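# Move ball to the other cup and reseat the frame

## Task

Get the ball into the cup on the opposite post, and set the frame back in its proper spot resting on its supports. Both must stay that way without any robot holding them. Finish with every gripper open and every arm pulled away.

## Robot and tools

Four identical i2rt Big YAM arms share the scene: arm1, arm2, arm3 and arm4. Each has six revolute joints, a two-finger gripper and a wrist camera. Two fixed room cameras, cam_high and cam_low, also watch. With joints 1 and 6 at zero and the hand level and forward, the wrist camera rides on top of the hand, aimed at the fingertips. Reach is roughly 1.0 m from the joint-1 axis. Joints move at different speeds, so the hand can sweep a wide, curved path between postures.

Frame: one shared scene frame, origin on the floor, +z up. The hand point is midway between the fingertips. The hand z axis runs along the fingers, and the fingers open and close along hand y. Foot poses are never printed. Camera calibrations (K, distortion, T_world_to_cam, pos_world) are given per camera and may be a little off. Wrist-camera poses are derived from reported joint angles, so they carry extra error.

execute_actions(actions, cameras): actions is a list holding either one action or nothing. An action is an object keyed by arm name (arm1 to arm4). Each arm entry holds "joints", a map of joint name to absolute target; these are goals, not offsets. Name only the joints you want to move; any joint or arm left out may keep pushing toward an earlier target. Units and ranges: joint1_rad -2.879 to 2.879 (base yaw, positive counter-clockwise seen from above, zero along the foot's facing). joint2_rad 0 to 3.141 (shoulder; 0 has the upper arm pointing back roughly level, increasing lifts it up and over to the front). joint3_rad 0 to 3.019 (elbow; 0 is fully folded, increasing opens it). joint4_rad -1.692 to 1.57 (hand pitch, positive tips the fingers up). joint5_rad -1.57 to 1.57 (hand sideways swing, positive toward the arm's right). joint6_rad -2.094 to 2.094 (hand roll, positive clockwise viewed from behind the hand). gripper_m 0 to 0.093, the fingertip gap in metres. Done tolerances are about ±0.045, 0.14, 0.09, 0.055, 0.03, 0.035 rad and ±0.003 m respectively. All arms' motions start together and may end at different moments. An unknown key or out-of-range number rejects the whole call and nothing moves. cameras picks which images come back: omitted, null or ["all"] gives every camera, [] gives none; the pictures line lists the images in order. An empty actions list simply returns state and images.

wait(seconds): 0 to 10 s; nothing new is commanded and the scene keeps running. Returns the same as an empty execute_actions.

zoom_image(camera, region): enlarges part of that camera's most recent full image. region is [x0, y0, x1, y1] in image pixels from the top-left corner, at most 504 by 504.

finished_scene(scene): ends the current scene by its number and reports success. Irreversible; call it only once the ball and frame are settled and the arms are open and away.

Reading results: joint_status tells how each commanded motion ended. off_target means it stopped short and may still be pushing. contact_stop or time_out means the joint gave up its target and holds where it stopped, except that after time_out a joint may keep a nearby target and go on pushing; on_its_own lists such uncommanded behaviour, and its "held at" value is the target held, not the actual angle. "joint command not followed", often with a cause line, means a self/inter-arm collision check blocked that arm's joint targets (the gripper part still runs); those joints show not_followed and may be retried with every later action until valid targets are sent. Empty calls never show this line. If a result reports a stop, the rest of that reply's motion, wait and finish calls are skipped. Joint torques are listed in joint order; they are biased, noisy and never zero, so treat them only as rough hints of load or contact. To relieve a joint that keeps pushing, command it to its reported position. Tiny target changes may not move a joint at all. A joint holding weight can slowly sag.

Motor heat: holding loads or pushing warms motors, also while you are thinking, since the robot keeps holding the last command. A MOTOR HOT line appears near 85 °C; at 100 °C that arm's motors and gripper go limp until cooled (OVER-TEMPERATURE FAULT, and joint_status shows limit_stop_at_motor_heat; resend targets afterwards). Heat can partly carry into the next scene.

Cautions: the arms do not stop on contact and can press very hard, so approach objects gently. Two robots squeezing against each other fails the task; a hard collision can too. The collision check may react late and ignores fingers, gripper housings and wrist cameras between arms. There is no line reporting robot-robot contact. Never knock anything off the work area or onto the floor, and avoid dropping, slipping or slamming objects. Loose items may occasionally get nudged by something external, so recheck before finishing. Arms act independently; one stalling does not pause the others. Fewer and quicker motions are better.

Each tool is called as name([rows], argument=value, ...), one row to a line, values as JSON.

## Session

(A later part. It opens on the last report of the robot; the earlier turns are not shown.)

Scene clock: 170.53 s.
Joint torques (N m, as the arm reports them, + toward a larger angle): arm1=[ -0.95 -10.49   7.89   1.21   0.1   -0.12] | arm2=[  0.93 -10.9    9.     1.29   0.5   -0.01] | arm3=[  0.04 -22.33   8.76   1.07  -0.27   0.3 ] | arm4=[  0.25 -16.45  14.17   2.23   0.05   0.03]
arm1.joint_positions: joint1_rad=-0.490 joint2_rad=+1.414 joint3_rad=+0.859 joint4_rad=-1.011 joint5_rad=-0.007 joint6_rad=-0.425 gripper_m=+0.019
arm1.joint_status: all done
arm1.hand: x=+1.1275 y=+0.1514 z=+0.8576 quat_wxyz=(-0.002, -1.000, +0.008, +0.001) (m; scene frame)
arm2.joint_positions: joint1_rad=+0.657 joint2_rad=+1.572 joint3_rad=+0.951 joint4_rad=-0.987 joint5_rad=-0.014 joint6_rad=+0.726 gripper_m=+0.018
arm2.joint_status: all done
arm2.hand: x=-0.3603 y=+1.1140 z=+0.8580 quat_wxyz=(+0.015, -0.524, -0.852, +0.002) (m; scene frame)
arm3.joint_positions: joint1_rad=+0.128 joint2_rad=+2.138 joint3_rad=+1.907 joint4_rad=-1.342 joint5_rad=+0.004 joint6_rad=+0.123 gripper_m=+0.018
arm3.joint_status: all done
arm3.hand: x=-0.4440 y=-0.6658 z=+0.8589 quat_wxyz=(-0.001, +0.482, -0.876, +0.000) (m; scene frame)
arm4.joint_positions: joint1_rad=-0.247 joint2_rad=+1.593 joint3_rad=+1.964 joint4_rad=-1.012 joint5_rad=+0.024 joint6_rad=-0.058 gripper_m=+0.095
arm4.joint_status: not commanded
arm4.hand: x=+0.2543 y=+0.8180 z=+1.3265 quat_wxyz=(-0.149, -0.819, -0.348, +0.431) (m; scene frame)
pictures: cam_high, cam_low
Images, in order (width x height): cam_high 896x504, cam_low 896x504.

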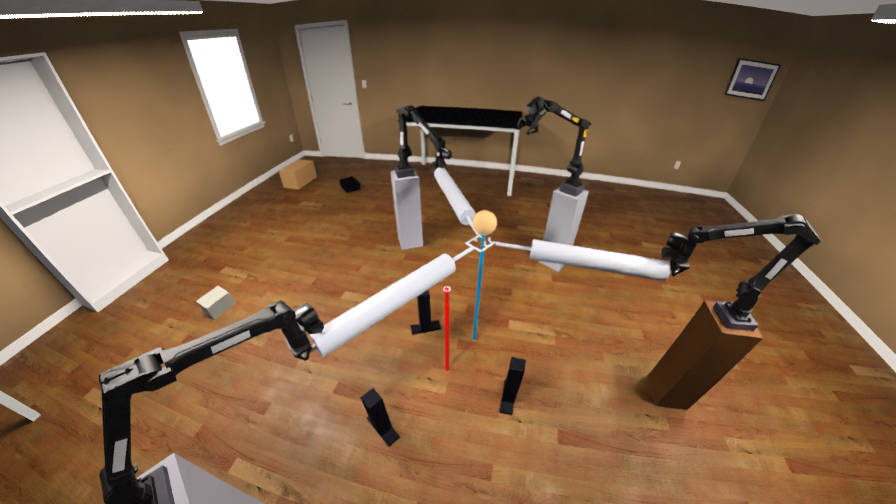

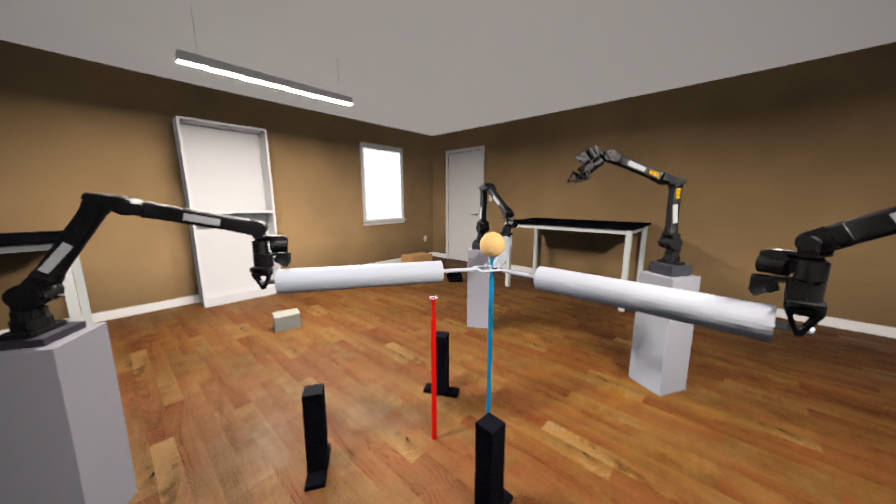

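execute_actions([
  {"arm1":{"joints":{"joint1_rad":-0.35,"joint6_rad":-0.282,"joint2_rad":1.442,"joint3_rad":0.925,"joint4_rad":-0.97}},"arm2":{"joints":{"joint1_rad":0.52,"joint6_rad":0.59,"joint3_rad":0.943,"joint4_rad":-0.935}},"arm3":{"joints":{"joint2_rad":1.97,"joint3_rad":1.707,"joint4_rad":-1.225}}},
], cameras=["cam_high"])

zoom_image(camera="cam_high", region=[440,190,520,270])

Scene clock: 179.77 s.
Joint torques (N m, as the arm reports them, + toward a larger angle): arm1=[ -0.16 -10.24  11.06   1.07  -0.13  -0.06] | arm2=[ -0.36 -10.51   8.32   1.12   0.42  -0.09] | arm3=[ -0.87 -23.55   8.41   1.35  -0.22   0.21] | arm4=[  0.2  -16.43  14.17   2.24   0.05   0.03]
arm1.joint_positions: joint1_rad=-0.348 joint2_rad=+1.443 joint3_rad=+0.864 joint4_rad=-0.986 joint5_rad=-0.002 joint6_rad=-0.284 gripper_m=+0.019
arm1.joint_status: all done
arm1.hand: x=+1.1035 y=+0.1070 z=+0.8491 quat_wxyz=(+0.000, -1.000, +0.008, +0.000) (m; scene frame)
arm2.joint_positions: joint1_rad=+0.532 joint2_rad=+1.572 joint3_rad=+0.927 joint4_rad=-0.959 joint5_rad=-0.013 joint6_rad=+0.601 gripper_m=+0.018
arm2.joint_status: all done
arm2.hand: x=-0.3847 y=+1.0713 z=+0.8512 quat_wxyz=(+0.012, -0.524, -0.851, +0.000) (m; scene frame)
arm3.joint_positions: joint1_rad=+0.138 joint2_rad=+2.023 joint3_rad=+1.680 joint4_rad=-1.244 joint5_rad=+0.004 joint6_rad=+0.133 gripper_m=+0.018
arm3.joint_status: all done
arm3.hand: x=-0.4708 y=-0.7080 z=+0.8461 quat_wxyz=(+0.004, +0.482, -0.876, +0.004) (m; scene frame)
arm4.joint_positions: joint1_rad=-0.247 joint2_rad=+1.593 joint3_rad=+1.964 joint4_rad=-1.012 joint5_rad=+0.024 joint6_rad=-0.058 gripper_m=+0.095
arm4.joint_status: not commanded
arm4.hand: x=+0.2543 y=+0.8180 z=+1.3265 quat_wxyz=(-0.149, -0.819, -0.348, +0.431) (m; scene frame)
pictures: cam_high
Images, in order (width x height): cam_high 896x504.

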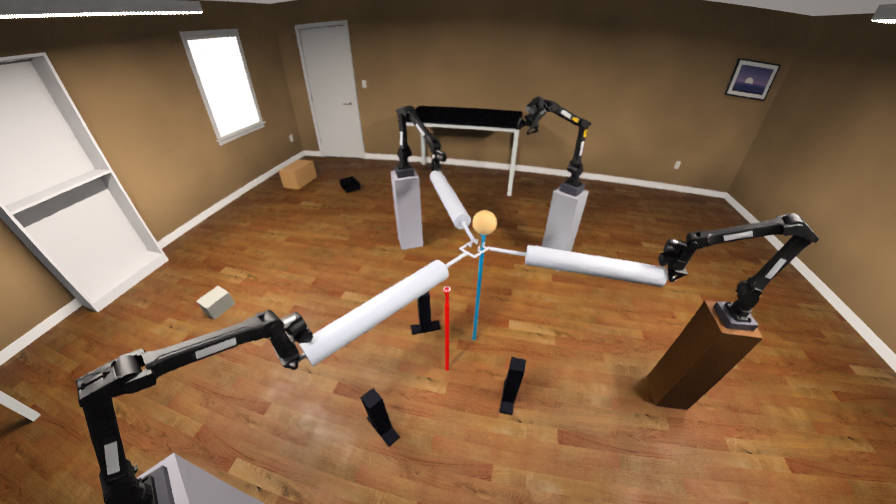

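Region (440, 190, 520, 270) of cam_high's 896x504 image, scaled by 6.300, with more detail than that image has.

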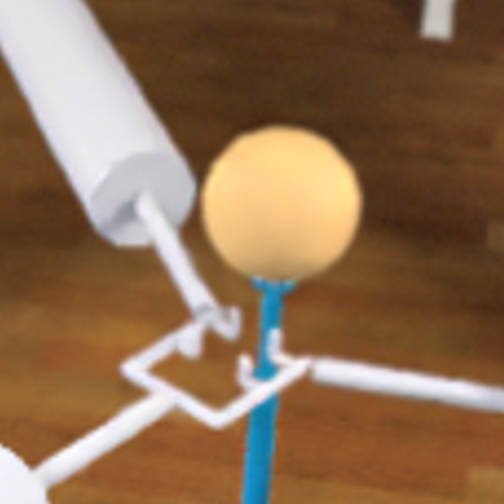

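execute_actions([
  {"arm1":{"joints":{"joint1_rad":-0.129,"joint6_rad":-0.057,"joint2_rad":1.49,"joint3_rad":0.99,"joint4_rad":-1.0}},"arm2":{"joints":{"joint1_rad":0.308,"joint6_rad":0.378,"joint2_rad":1.59,"joint3_rad":1.025,"joint4_rad":-0.935}},"arm3":{"joints":{"joint2_rad":1.77,"joint3_rad":1.388,"joint4_rad":-1.10}}},
], cameras=[])

execute_actions([
  {"arm1":{"joints":{"joint1_rad":0.08,"joint6_rad":0.152,"joint2_rad":1.51,"joint3_rad":1.087,"joint4_rad":-1.08}},"arm2":{"joints":{"joint1_rad":0.135,"joint6_rad":0.205,"joint2_rad":1.635,"joint3_rad":1.165,"joint4_rad":-1.035}},"arm3":{"joints":{"joint1_rad":0.125,"joint6_rad":0.125,"joint2_rad":1.545,"joint3_rad":1.153,"joint4_rad":-1.10}}},
], cameras=[])

execute_actions([
  {"arm1":{"joints":{"joint1_rad":0.28,"joint6_rad":0.352,"joint2_rad":1.69,"joint3_rad":1.238,"joint4_rad":-1.04}},"arm2":{"joints":{"joint1_rad":-0.05,"joint6_rad":0.02,"joint2_rad":1.80,"joint3_rad":1.324,"joint4_rad":-1.02}},"arm3":{"joints":{"joint1_rad":0.108,"joint6_rad":0.108,"joint2_rad":1.32,"joint3_rad":0.827,"joint4_rad":-1.0}}},
], cameras=[])

execute_actions([
  {"arm1":{"joints":{"joint1_rad":0.418,"joint6_rad":0.488,"joint2_rad":1.905,"joint3_rad":1.408,"joint4_rad":-0.99}},"arm2":{"joints":{"joint1_rad":-0.178,"joint6_rad":-0.108,"joint2_rad":2.015,"joint3_rad":1.517,"joint4_rad":-0.99}},"arm3":{"joints":{"joint1_rad":0.07,"joint6_rad":0.068,"joint2_rad":1.155,"joint3_rad":0.52,"joint4_rad":-0.86}}},
], cameras=["cam_high"])

Scene clock: 197.13 s.
Joint torques (N m, as the arm reports them, + toward a larger angle): arm1=[ -0.25 -11.47  10.89   0.74  -0.19  -0.03] | arm2=[-0.11 -9.82 12.96  1.11  0.13 -0.07] | arm3=[ -1.29 -18.82   8.35   1.83  -0.1    0.16] | arm4=[  0.24 -16.43  14.17   2.23   0.06   0.02]
arm1.joint_positions: joint1_rad=-0.126 joint2_rad=+1.495 joint3_rad=+0.933 joint4_rad=-1.007 joint5_rad=+0.000 joint6_rad=-0.062 gripper_m=+0.019
arm1.joint_status: all done
arm1.hand: x=+1.0663 y=+0.0304 z=+0.8529 quat_wxyz=(+0.000, -1.000, +0.008, -0.002) (m; scene frame)
arm2.joint_positions: joint1_rad=+0.315 joint2_rad=+1.592 joint3_rad=+0.957 joint4_rad=-0.959 joint5_rad=-0.005 joint6_rad=+0.386 gripper_m=+0.018
arm2.joint_status: all done
arm2.hand: x=-0.4241 y=+0.9932 z=+0.8537 quat_wxyz=(+0.006, -0.525, -0.851, +0.001) (m; scene frame)
arm3.joint_positions: joint1_rad=+0.144 joint2_rad=+1.809 joint3_rad=+1.358 joint4_rad=-1.128 joint5_rad=+0.001 joint6_rad=+0.139 gripper_m=+0.018
arm3.joint_status: all done
arm3.hand: x=-0.5099 y=-0.7840 z=+0.8484 quat_wxyz=(+0.002, +0.482, -0.876, +0.001) (m; scene frame)
arm4.joint_positions: joint1_rad=-0.247 joint2_rad=+1.593 joint3_rad=+1.964 joint4_rad=-1.012 joint5_rad=+0.024 joint6_rad=-0.058 gripper_m=+0.095
arm4.joint_status: not commanded
arm4.hand: x=+0.2543 y=+0.8180 z=+1.3265 quat_wxyz=(-0.149, -0.819, -0.348, +0.431) (m; scene frame)
pictures: none
No camera images: the call's "cameras" was empty. Leave "cameras" out to get every camera's image.

Scene clock: 198.13 s.
Joint torques (N m, as the arm reports them, + toward a larger angle): arm1=[ -0.46 -12.09  10.71   0.31  -0.07  -0.07] | arm2=[  0.01 -11.61  13.41   0.42   0.09  -0.1 ] | arm3=[ -2.98 -14.23   8.45   1.41  -0.28   0.07] | arm4=[  0.22 -16.44  14.16   2.22   0.05   0.03]
arm1.joint_positions: joint1_rad=+0.086 joint2_rad=+1.513 joint3_rad=+1.037 joint4_rad=-1.074 joint5_rad=-0.002 joint6_rad=+0.151 gripper_m=+0.019
arm1.joint_status: all done
arm1.hand: x=+1.0408 y=-0.0550 z=+0.8805 quat_wxyz=(-0.003, -1.000, +0.009, +0.007) (m; scene frame)
arm2.joint_positions: joint1_rad=+0.140 joint2_rad=+1.646 joint3_rad=+1.097 joint4_rad=-1.032 joint5_rad=-0.004 joint6_rad=+0.215 gripper_m=+0.018
arm2.joint_status: all done
arm2.hand: x=-0.4484 y=+0.9127 z=+0.8777 quat_wxyz=(-0.001, -0.527, -0.850, +0.002) (m; scene frame)
arm3.joint_positions: joint1_rad=+0.134 joint2_rad=+1.571 joint3_rad=+1.121 joint4_rad=-1.119 joint5_rad=+0.005 joint6_rad=+0.135 gripper_m=+0.018
arm3.joint_status: all done
arm3.hand: x=-0.5404 y=-0.8633 z=+0.8751 quat_wxyz=(-0.003, +0.479, -0.878, -0.001) (m; scene frame)
arm4.joint_positions: joint1_rad=-0.247 joint2_rad=+1.593 joint3_rad=+1.964 joint4_rad=-1.012 joint5_rad=+0.024 joint6_rad=-0.058 gripper_m=+0.095
arm4.joint_status: not commanded
arm4.hand: x=+0.2543 y=+0.8180 z=+1.3265 quat_wxyz=(-0.149, -0.819, -0.348, +0.431) (m; scene frame)
pictures: none
No camera images: the call's "cameras" was empty. Leave "cameras" out to get every camera's image.

Scene clock: 199.17 s.
Joint torques (N m, as the arm reports them, + toward a larger angle): arm1=[ -0.13 -16.46  10.55   0.63  -0.12  -0.07] | arm2=[ -0.14 -14.46  12.86   0.71  -0.12  -0.08] | arm3=[-3.37 -9.82  8.04  1.74 -0.11  0.03] | arm4=[  0.23 -16.46  14.17   2.22   0.06   0.03]
arm1.joint_positions: joint1_rad=+0.282 joint2_rad=+1.709 joint3_rad=+1.187 joint4_rad=-1.044 joint5_rad=-0.001 joint6_rad=+0.349 gripper_m=+0.019
arm1.joint_status: all done
arm1.hand: x=+1.0015 y=-0.1535 z=+0.8483 quat_wxyz=(-0.001, -1.000, +0.009, -0.001) (m; scene frame)
arm2.joint_positions: joint1_rad=-0.047 joint2_rad=+1.821 joint3_rad=+1.262 joint4_rad=-1.029 joint5_rad=+0.000 joint6_rad=+0.029 gripper_m=+0.018
arm2.joint_status: all done
arm2.hand: x=-0.4898 y=+0.8139 z=+0.8529 quat_wxyz=(+0.003, -0.527, -0.850, +0.001) (m; scene frame)
arm3.joint_positions: joint1_rad=+0.122 joint2_rad=+1.344 joint3_rad=+0.797 joint4_rad=-1.027 joint5_rad=+0.001 joint6_rad=+0.122 gripper_m=+0.018
arm3.joint_status: all done
arm3.hand: x=-0.5821 y=-0.9607 z=+0.8476 quat_wxyz=(+0.000, +0.479, -0.878, -0.001) (m; scene frame)
arm4.joint_positions: joint1_rad=-0.247 joint2_rad=+1.593 joint3_rad=+1.964 joint4_rad=-1.012 joint5_rad=+0.024 joint6_rad=-0.058 gripper_m=+0.095
arm4.joint_status: not commanded
arm4.hand: x=+0.2543 y=+0.8180 z=+1.3265 quat_wxyz=(-0.149, -0.819, -0.348, +0.431) (m; scene frame)
pictures: none
No camera images: the call's "cameras" was empty. Leave "cameras" out to get every camera's image.

Scene clock: 200.17 s.
Joint torques (N m, as the arm reports them, + toward a larger angle): arm1=[ -0.04 -19.91  10.72   0.77  -0.11  -0.07] | arm2=[  0.58 -17.67  12.62   0.69  -0.17  -0.11] | arm3=[-3.43 -6.52  7.44  1.64 -0.02  0.  ] | arm4=[  0.2  -16.39  14.17   2.23   0.05   0.03]
arm1.joint_positions: joint1_rad=+0.419 joint2_rad=+1.928 joint3_rad=+1.352 joint4_rad=-0.999 joint5_rad=-0.001 joint6_rad=+0.487 gripper_m=+0.019
arm1.joint_status: all done
arm1.hand: x=+0.9701 y=-0.2420 z=+0.7962 quat_wxyz=(+0.000, -1.000, +0.010, -0.005) (m; scene frame)
arm2.joint_positions: joint1_rad=-0.173 joint2_rad=+2.044 joint3_rad=+1.454 joint4_rad=-0.999 joint5_rad=+0.001 joint6_rad=-0.097 gripper_m=+0.018
arm2.joint_status: all done
arm2.hand: x=-0.5234 y=+0.7245 z=+0.8004 quat_wxyz=(+0.003, -0.527, -0.850, +0.001) (m; scene frame)
arm3.joint_positions: joint1_rad=+0.086 joint2_rad=+1.182 joint3_rad=+0.490 joint4_rad=-0.884 joint5_rad=-0.001 joint6_rad=+0.087 gripper_m=+0.018
arm3.joint_status: all done
arm3.hand: x=-0.6157 y=-1.0489 z=+0.7944 quat_wxyz=(+0.001, +0.479, -0.878, -0.001) (m; scene frame)
arm4.joint_positions: joint1_rad=-0.247 joint2_rad=+1.593 joint3_rad=+1.964 joint4_rad=-1.012 joint5_rad=+0.024 joint6_rad=-0.058 gripper_m=+0.095
arm4.joint_status: not commanded
arm4.hand: x=+0.2543 y=+0.8180 z=+1.3265 quat_wxyz=(-0.149, -0.819, -0.348, +0.431) (m; scene frame)
pictures: cam_high
Images, in order (width x height): cam_high 896x504.

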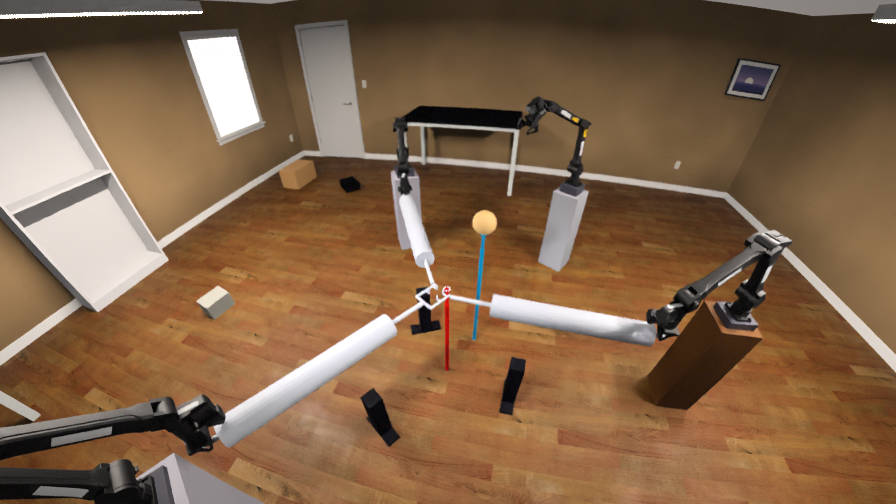

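execute_actions([
  {"arm1":{"joints":{"joint2_rad":2.06,"joint3_rad":1.315,"joint4_rad":-0.772}},"arm2":{"joints":{"joint2_rad":2.165,"joint3_rad":1.445,"joint4_rad":-0.788}},"arm3":{"joints":{"joint2_rad":1.54,"joint3_rad":0.415,"joint4_rad":-0.405}}},
], cameras=[])

execute_actions([
  {"arm1":{"joints":{"joint2_rad":2.29,"joint3_rad":1.345,"joint4_rad":-0.555}},"arm2":{"joints":{"joint2_rad":2.39,"joint3_rad":1.51,"joint4_rad":-0.605}},"arm3":{"joints":{"joint2_rad":2.045,"joint3_rad":0.44,"joint4_rad":0.083}}},
], cameras=[])

execute_actions([
  {"arm1":{"joints":{"joint2_rad":2.47,"joint3_rad":1.41,"joint4_rad":-0.445}},"arm2":{"joints":{"joint2_rad":2.57,"joint3_rad":1.585,"joint4_rad":-0.515}},"arm3":{"joints":{"joint2_rad":2.38,"joint3_rad":0.535,"joint4_rad":0.315}}},
], cameras=["cam_high"])

Scene clock: 208.23 s.
Joint torques (N m, as the arm reports them, + toward a larger angle): arm1=[  0.3  -21.52   6.55   0.72  -0.11  -0.04] | arm2=[  0.55 -19.25   7.93   0.87  -0.25  -0.07] | arm3=[-3.4  -6.44  4.54  1.69 -0.08  0.02] | arm4=[  0.24 -16.46  14.16   2.23   0.06   0.03]
arm1.joint_positions: joint1_rad=+0.415 joint2_rad=+2.093 joint3_rad=+1.302 joint4_rad=-0.780 joint5_rad=-0.001 joint6_rad=+0.485 gripper_m=+0.019
arm1.joint_status: all done
arm1.hand: x=+0.9690 y=-0.2402 z=+0.6957 quat_wxyz=(+0.000, -1.000, +0.011, -0.003) (m; scene frame)
arm2.joint_positions: joint1_rad=-0.179 joint2_rad=+2.207 joint3_rad=+1.425 joint4_rad=-0.803 joint5_rad=+0.003 joint6_rad=-0.103 gripper_m=+0.018
arm2.joint_status: all done
arm2.hand: x=-0.5265 y=+0.7209 z=+0.7016 quat_wxyz=(+0.002, -0.527, -0.850, +0.002) (m; scene frame)
arm3.joint_positions: joint1_rad=+0.085 joint2_rad=+1.542 joint3_rad=+0.389 joint4_rad=-0.431 joint5_rad=+0.000 joint6_rad=+0.084 gripper_m=+0.018
arm3.joint_status: all done
arm3.hand: x=-0.6168 y=-1.0514 z=+0.6933 quat_wxyz=(+0.004, +0.480, -0.877, +0.001) (m; scene frame)
arm4.joint_positions: joint1_rad=-0.247 joint2_rad=+1.593 joint3_rad=+1.964 joint4_rad=-1.012 joint5_rad=+0.024 joint6_rad=-0.058 gripper_m=+0.095
arm4.joint_status: not commanded
arm4.hand: x=+0.2543 y=+0.8180 z=+1.3265 quat_wxyz=(-0.149, -0.819, -0.348, +0.431) (m; scene frame)
pictures: none
No camera images: the call's "cameras" was empty. Leave "cameras" out to get every camera's image.

Scene clock: 209.37 s.
Joint torques (N m, as the arm reports them, + toward a larger angle): arm1=[  0.57 -21.91   6.8    0.5   -0.15   0.01] | arm2=[  0.23 -19.41   9.1    0.62  -0.21  -0.05] | arm3=[-3.2  -9.58  0.91  1.99 -0.09  0.04] | arm4=[  0.28 -16.45  14.18   2.23   0.05   0.03]
arm1.joint_positions: joint1_rad=+0.411 joint2_rad=+2.317 joint3_rad=+1.312 joint4_rad=-0.555 joint5_rad=+0.000 joint6_rad=+0.479 gripper_m=+0.019
arm1.joint_status: all done
arm1.hand: x=+0.9710 y=-0.2373 z=+0.5821 quat_wxyz=(-0.002, -1.000, +0.010, +0.001) (m; scene frame)
arm2.joint_positions: joint1_rad=-0.176 joint2_rad=+2.429 joint3_rad=+1.462 joint4_rad=-0.613 joint5_rad=+0.002 joint6_rad=-0.103 gripper_m=+0.018
arm2.joint_status: all done
arm2.hand: x=-0.5251 y=+0.7209 z=+0.5887 quat_wxyz=(-0.001, -0.526, -0.851, +0.004) (m; scene frame)
arm3.joint_positions: joint1_rad=+0.084 joint2_rad=+2.050 joint3_rad=+0.419 joint4_rad=+0.052 joint5_rad=+0.000 joint6_rad=+0.083 gripper_m=+0.018
arm3.joint_status: all done
arm3.hand: x=-0.6164 y=-1.0504 z=+0.5852 quat_wxyz=(+0.002, +0.480, -0.877, +0.000) (m; scene frame)
arm4.joint_positions: joint1_rad=-0.247 joint2_rad=+1.593 joint3_rad=+1.964 joint4_rad=-1.012 joint5_rad=+0.024 joint6_rad=-0.058 gripper_m=+0.095
arm4.joint_status: not commanded
arm4.hand: x=+0.2543 y=+0.8180 z=+1.3265 quat_wxyz=(-0.149, -0.819, -0.348, +0.431) (m; scene frame)
pictures: none
No camera images: the call's "cameras" was empty. Leave "cameras" out to get every camera's image.

Scene clock: 210.37 s.
Joint torques (N m, as the arm reports them, + toward a larger angle): arm1=[  0.76 -22.     6.02   0.72  -0.25   0.03] | arm2=[  0.16 -19.38   8.08   0.79  -0.09  -0.06] | arm3=[ -3.27 -11.06  -1.55   1.97  -0.07   0.03] | arm4=[  0.23 -16.41  14.17   2.22   0.06   0.02]
arm1.joint_positions: joint1_rad=+0.409 joint2_rad=+2.491 joint3_rad=+1.378 joint4_rad=-0.452 joint5_rad=+0.003 joint6_rad=+0.477 gripper_m=+0.019
arm1.joint_status: all done
arm1.hand: x=+0.9722 y=-0.2352 z=+0.5053 quat_wxyz=(+0.000, -1.000, +0.010, +0.000) (m; scene frame)
arm2.joint_positions: joint1_rad=-0.174 joint2_rad=+2.600 joint3_rad=+1.543 joint4_rad=-0.526 joint5_rad=-0.001 joint6_rad=-0.101 gripper_m=+0.018
arm2.joint_status: all done
arm2.hand: x=-0.5239 y=+0.7219 z=+0.5111 quat_wxyz=(+0.000, -0.526, -0.851, +0.002) (m; scene frame)
arm3.joint_positions: joint1_rad=+0.084 joint2_rad=+2.388 joint3_rad=+0.528 joint4_rad=+0.284 joint5_rad=+0.000 joint6_rad=+0.083 gripper_m=+0.018
arm3.joint_status: all done
arm3.hand: x=-0.6152 y=-1.0477 z=+0.5052 quat_wxyz=(+0.001, +0.480, -0.877, -0.001) (m; scene frame)
arm4.joint_positions: joint1_rad=-0.247 joint2_rad=+1.593 joint3_rad=+1.964 joint4_rad=-1.012 joint5_rad=+0.024 joint6_rad=-0.058 gripper_m=+0.095
arm4.joint_status: not commanded
arm4.hand: x=+0.2543 y=+0.8180 z=+1.3265 quat_wxyz=(-0.149, -0.819, -0.348, +0.431) (m; scene frame)
pictures: cam_high
Images, in order (width x height): cam_high 896x504.

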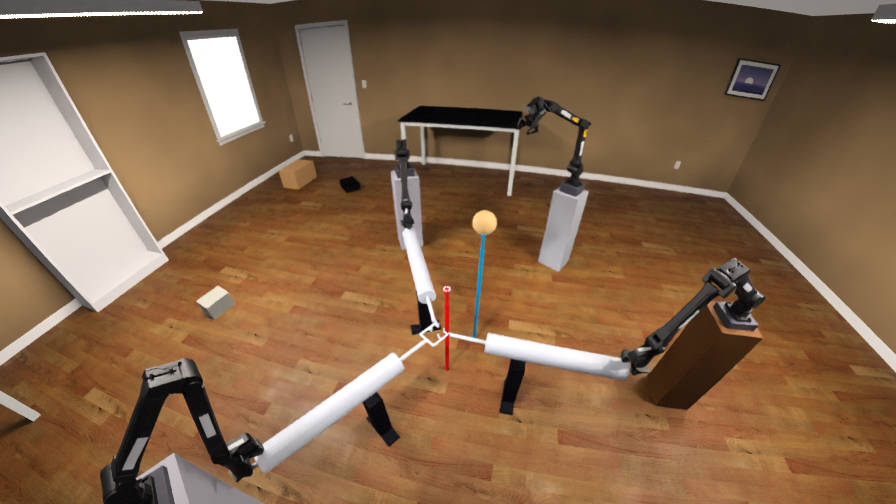

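execute_actions([
  {"arm1":{"joints":{"joint1_rad":0.422,"joint2_rad":2.65,"joint3_rad":1.515,"joint4_rad":-0.39}},"arm2":{"joints":{"joint1_rad":-0.165,"joint2_rad":2.755,"joint3_rad":1.705,"joint4_rad":-0.458}},"arm3":{"joints":{"joint2_rad":2.65,"joint3_rad":0.683,"joint4_rad":0.39}}},
], cameras=["cam_low"])

Scene clock: 214.93 s.
Joint torques (N m, as the arm reports them, + toward a larger angle): arm1=[  0.65 -22.08   5.3    0.71  -0.21  -0.04] | arm2=[  0.38 -19.18   7.01   0.91  -0.06  -0.12] | arm3=[ -3.16 -11.04  -2.57   1.16  -0.14   0.03] | arm4=[  0.21 -16.45  14.16   2.23   0.05   0.03]
arm1.joint_positions: joint1_rad=+0.413 joint2_rad=+2.667 joint3_rad=+1.486 joint4_rad=-0.397 joint5_rad=+0.001 joint6_rad=+0.484 gripper_m=+0.019
arm1.joint_status: all done
arm1.hand: x=+0.9751 y=-0.2365 z=+0.4320 quat_wxyz=(+0.002, -1.000, +0.011, -0.007) (m; scene frame)
arm2.joint_positions: joint1_rad=-0.165 joint2_rad=+2.779 joint3_rad=+1.668 joint4_rad=-0.471 joint5_rad=-0.002 joint6_rad=-0.094 gripper_m=+0.018
arm2.joint_status: all done
arm2.hand: x=-0.5187 y=+0.7221 z=+0.4351 quat_wxyz=(-0.001, -0.525, -0.851, +0.002) (m; scene frame)
arm3.joint_positions: joint1_rad=+0.084 joint2_rad=+2.648 joint3_rad=+0.681 joint4_rad=+0.376 joint5_rad=+0.001 joint6_rad=+0.083 gripper_m=+0.018
arm3.joint_status: all done
arm3.hand: x=-0.6144 y=-1.0466 z=+0.4292 quat_wxyz=(+0.007, +0.480, -0.877, +0.004) (m; scene frame)
arm4.joint_positions: joint1_rad=-0.247 joint2_rad=+1.593 joint3_rad=+1.964 joint4_rad=-1.012 joint5_rad=+0.024 joint6_rad=-0.058 gripper_m=+0.095
arm4.joint_status: not commanded
arm4.hand: x=+0.2543 y=+0.8180 z=+1.3265 quat_wxyz=(-0.149, -0.819, -0.348, +0.431) (m; scene frame)
pictures: cam_low
Images, in order (width x height): cam_low 896x504.

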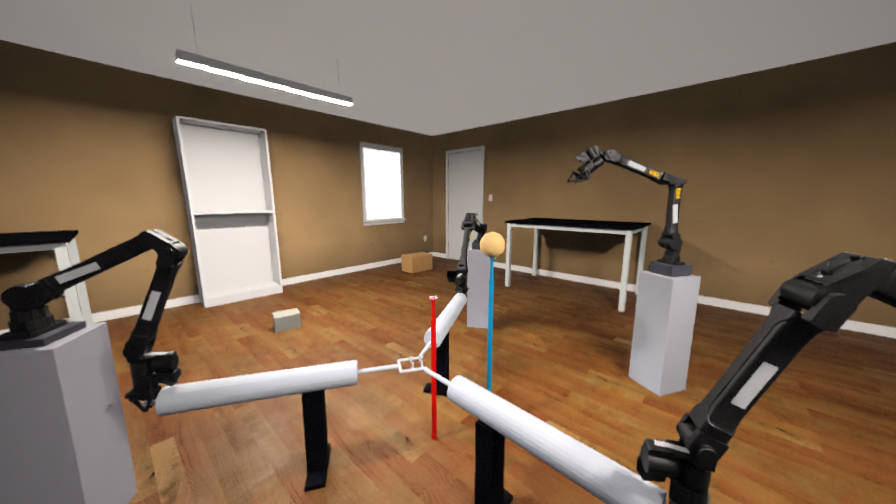

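Torques show load still partly held; settle slightly, then release.

execute_actions([
  {"arm1":{"joints":{"joint2_rad":2.675}},"arm2":{"joints":{"joint2_rad":2.78}},"arm3":{"joints":{"joint2_rad":2.675}}},
], cameras=[])

execute_actions([
  {"arm1":{"joints":{"gripper_m":0.055}},"arm2":{"joints":{"gripper_m":0.055}},"arm3":{"joints":{"gripper_m":0.055}}},
], cameras=[])

execute_actions([
  {"arm1":{"joints":{"joint2_rad":2.25,"joint3_rad":1.22,"joint4_rad":-0.58}},"arm2":{"joints":{"joint2_rad":2.36,"joint3_rad":1.38,"joint4_rad":-0.64}},"arm3":{"joints":{"joint2_rad":2.03,"joint3_rad":0.37,"joint4_rad":0.04}}},
], cameras=["cam_high","cam_low"])

Scene clock: 222.37 s.
Joint torques (N m, as the arm reports them, + toward a larger angle): arm1=[  0.67 -20.09   5.33   0.7   -0.21  -0.03] | arm2=[  0.54 -17.44   6.99   0.83  -0.07  -0.13] | arm3=[-3.31 -9.49 -2.71  0.82 -0.13  0.03] | arm4=[  0.22 -16.44  14.17   2.23   0.06   0.03]
arm1.joint_positions: joint1_rad=+0.413 joint2_rad=+2.667 joint3_rad=+1.486 joint4_rad=-0.397 joint5_rad=+0.001 joint6_rad=+0.484 gripper_m=+0.019
arm1.joint_status: all done
arm1.hand: x=+0.9751 y=-0.2365 z=+0.4320 quat_wxyz=(+0.002, -1.000, +0.011, -0.007) (m; scene frame)
arm2.joint_positions: joint1_rad=-0.165 joint2_rad=+2.779 joint3_rad=+1.668 joint4_rad=-0.471 joint5_rad=-0.002 joint6_rad=-0.094 gripper_m=+0.018
arm2.joint_status: all done
arm2.hand: x=-0.5187 y=+0.7221 z=+0.4351 quat_wxyz=(-0.001, -0.525, -0.851, +0.002) (m; scene frame)
arm3.joint_positions: joint1_rad=+0.084 joint2_rad=+2.655 joint3_rad=+0.683 joint4_rad=+0.383 joint5_rad=+0.001 joint6_rad=+0.083 gripper_m=+0.018
arm3.joint_status: all done
arm3.hand: x=-0.6147 y=-1.0472 z=+0.4272 quat_wxyz=(+0.006, +0.480, -0.877, +0.004) (m; scene frame)
arm4.joint_positions: joint1_rad=-0.247 joint2_rad=+1.593 joint3_rad=+1.964 joint4_rad=-1.012 joint5_rad=+0.024 joint6_rad=-0.058 gripper_m=+0.095
arm4.joint_status: not commanded
arm4.hand: x=+0.2543 y=+0.8180 z=+1.3265 quat_wxyz=(-0.149, -0.819, -0.348, +0.431) (m; scene frame)
pictures: none
No camera images: the call's "cameras" was empty. Leave "cameras" out to get every camera's image.

Scene clock: 223.00 s.
Joint torques (N m, as the arm reports them, + toward a larger angle): arm1=[  0.5  -20.26   4.7    0.73  -0.21  -0.04] | arm2=[  0.41 -17.48   6.19   0.86  -0.07  -0.08] | arm3=[-3.24 -9.55 -2.76  0.81 -0.13  0.04] | arm4=[  0.22 -16.46  14.16   2.22   0.06   0.03]
arm1.joint_positions: joint1_rad=+0.415 joint2_rad=+2.667 joint3_rad=+1.495 joint4_rad=-0.397 joint5_rad=+0.001 joint6_rad=+0.484 gripper_m=+0.055
arm1.joint_status: all done
arm1.hand: x=+0.9707 y=-0.2398 z=+0.4333 quat_wxyz=(+0.000, -1.000, +0.010, -0.003) (m; scene frame)
arm2.joint_positions: joint1_rad=-0.165 joint2_rad=+2.779 joint3_rad=+1.679 joint4_rad=-0.471 joint5_rad=-0.002 joint6_rad=-0.097 gripper_m=+0.055
arm2.joint_status: all done
arm2.hand: x=-0.5164 y=+0.7163 z=+0.4370 quat_wxyz=(-0.005, -0.524, -0.852, +0.005) (m; scene frame)
arm3.joint_positions: joint1_rad=+0.084 joint2_rad=+2.655 joint3_rad=+0.683 joint4_rad=+0.383 joint5_rad=+0.001 joint6_rad=+0.082 gripper_m=+0.055
arm3.joint_status: all done
arm3.hand: x=-0.6147 y=-1.0472 z=+0.4272 quat_wxyz=(+0.006, +0.480, -0.877, +0.004) (m; scene frame)
arm4.joint_positions: joint1_rad=-0.247 joint2_rad=+1.593 joint3_rad=+1.964 joint4_rad=-1.012 joint5_rad=+0.024 joint6_rad=-0.058 gripper_m=+0.095
arm4.joint_status: not commanded
arm4.hand: x=+0.2543 y=+0.8180 z=+1.3265 quat_wxyz=(-0.149, -0.819, -0.348, +0.431) (m; scene frame)
pictures: none
No camera images: the call's "cameras" was empty. Leave "cameras" out to get every camera's image.

Scene clock: 224.33 s.
Joint torques (N m, as the arm reports them, + toward a larger angle): arm1=[  0.53 -16.41   4.27   0.14  -0.21  -0.03] | arm2=[  0.56 -15.63   4.79   0.11  -0.07  -0.1 ] | arm3=[-3.34 -9.21 -0.87  0.07 -0.13  0.04] | arm4=[  0.25 -16.48  14.16   2.22   0.05   0.03]
arm1.joint_positions: joint1_rad=+0.415 joint2_rad=+2.224 joint3_rad=+1.221 joint4_rad=-0.571 joint5_rad=+0.001 joint6_rad=+0.484 gripper_m=+0.055
arm1.joint_status: all done
arm1.hand: x=+0.9940 y=-0.2276 z=+0.6107 quat_wxyz=(+0.001, -1.000, +0.010, -0.004) (m; scene frame)
arm2.joint_positions: joint1_rad=-0.165 joint2_rad=+2.343 joint3_rad=+1.381 joint4_rad=-0.629 joint5_rad=-0.002 joint6_rad=-0.097 gripper_m=+0.055
arm2.joint_status: all done
arm2.hand: x=-0.5259 y=+0.7424 z=+0.6168 quat_wxyz=(+0.003, -0.524, -0.852, -0.001) (m; scene frame)
arm3.joint_positions: joint1_rad=+0.084 joint2_rad=+2.040 joint3_rad=+0.373 joint4_rad=+0.048 joint5_rad=+0.001 joint6_rad=+0.082 gripper_m=+0.055
arm3.joint_status: all done
arm3.hand: x=-0.6284 y=-1.0738 z=+0.5887 quat_wxyz=(+0.019, +0.480, -0.877, +0.012) (m; scene frame)
arm4.joint_positions: joint1_rad=-0.247 joint2_rad=+1.593 joint3_rad=+1.964 joint4_rad=-1.012 joint5_rad=+0.024 joint6_rad=-0.058 gripper_m=+0.095
arm4.joint_status: not commanded
arm4.hand: x=+0.2543 y=+0.8180 z=+1.3265 quat_wxyz=(-0.149, -0.819, -0.348, +0.431) (m; scene frame)
pictures: cam_high, cam_low
Images, in order (width x height): cam_high 896x504, cam_low 896x504.

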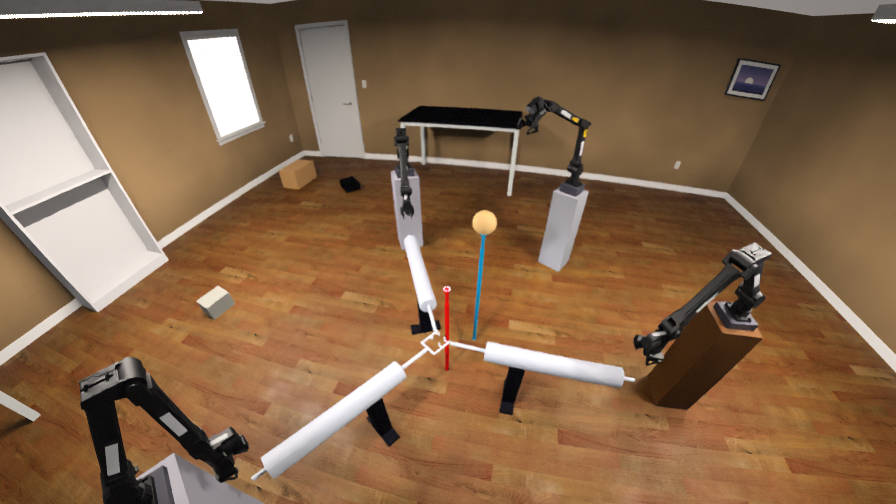

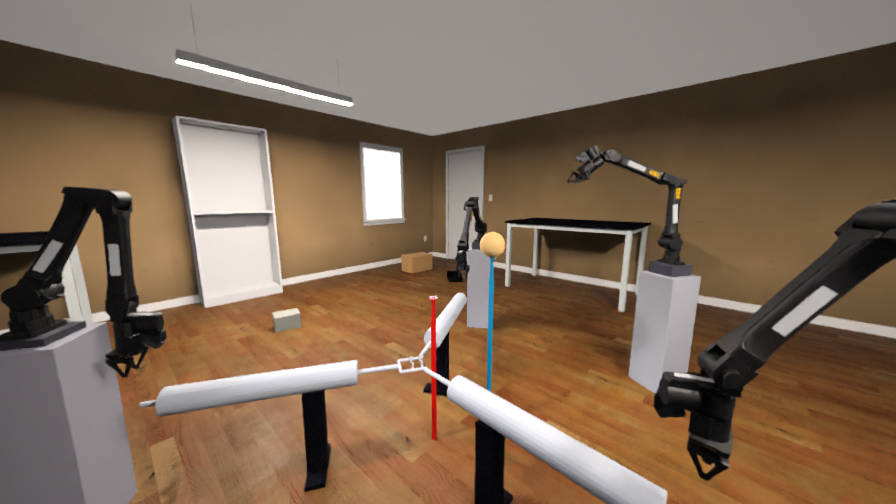

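finished_scene(scene=2)

The scene is finished: the task was done.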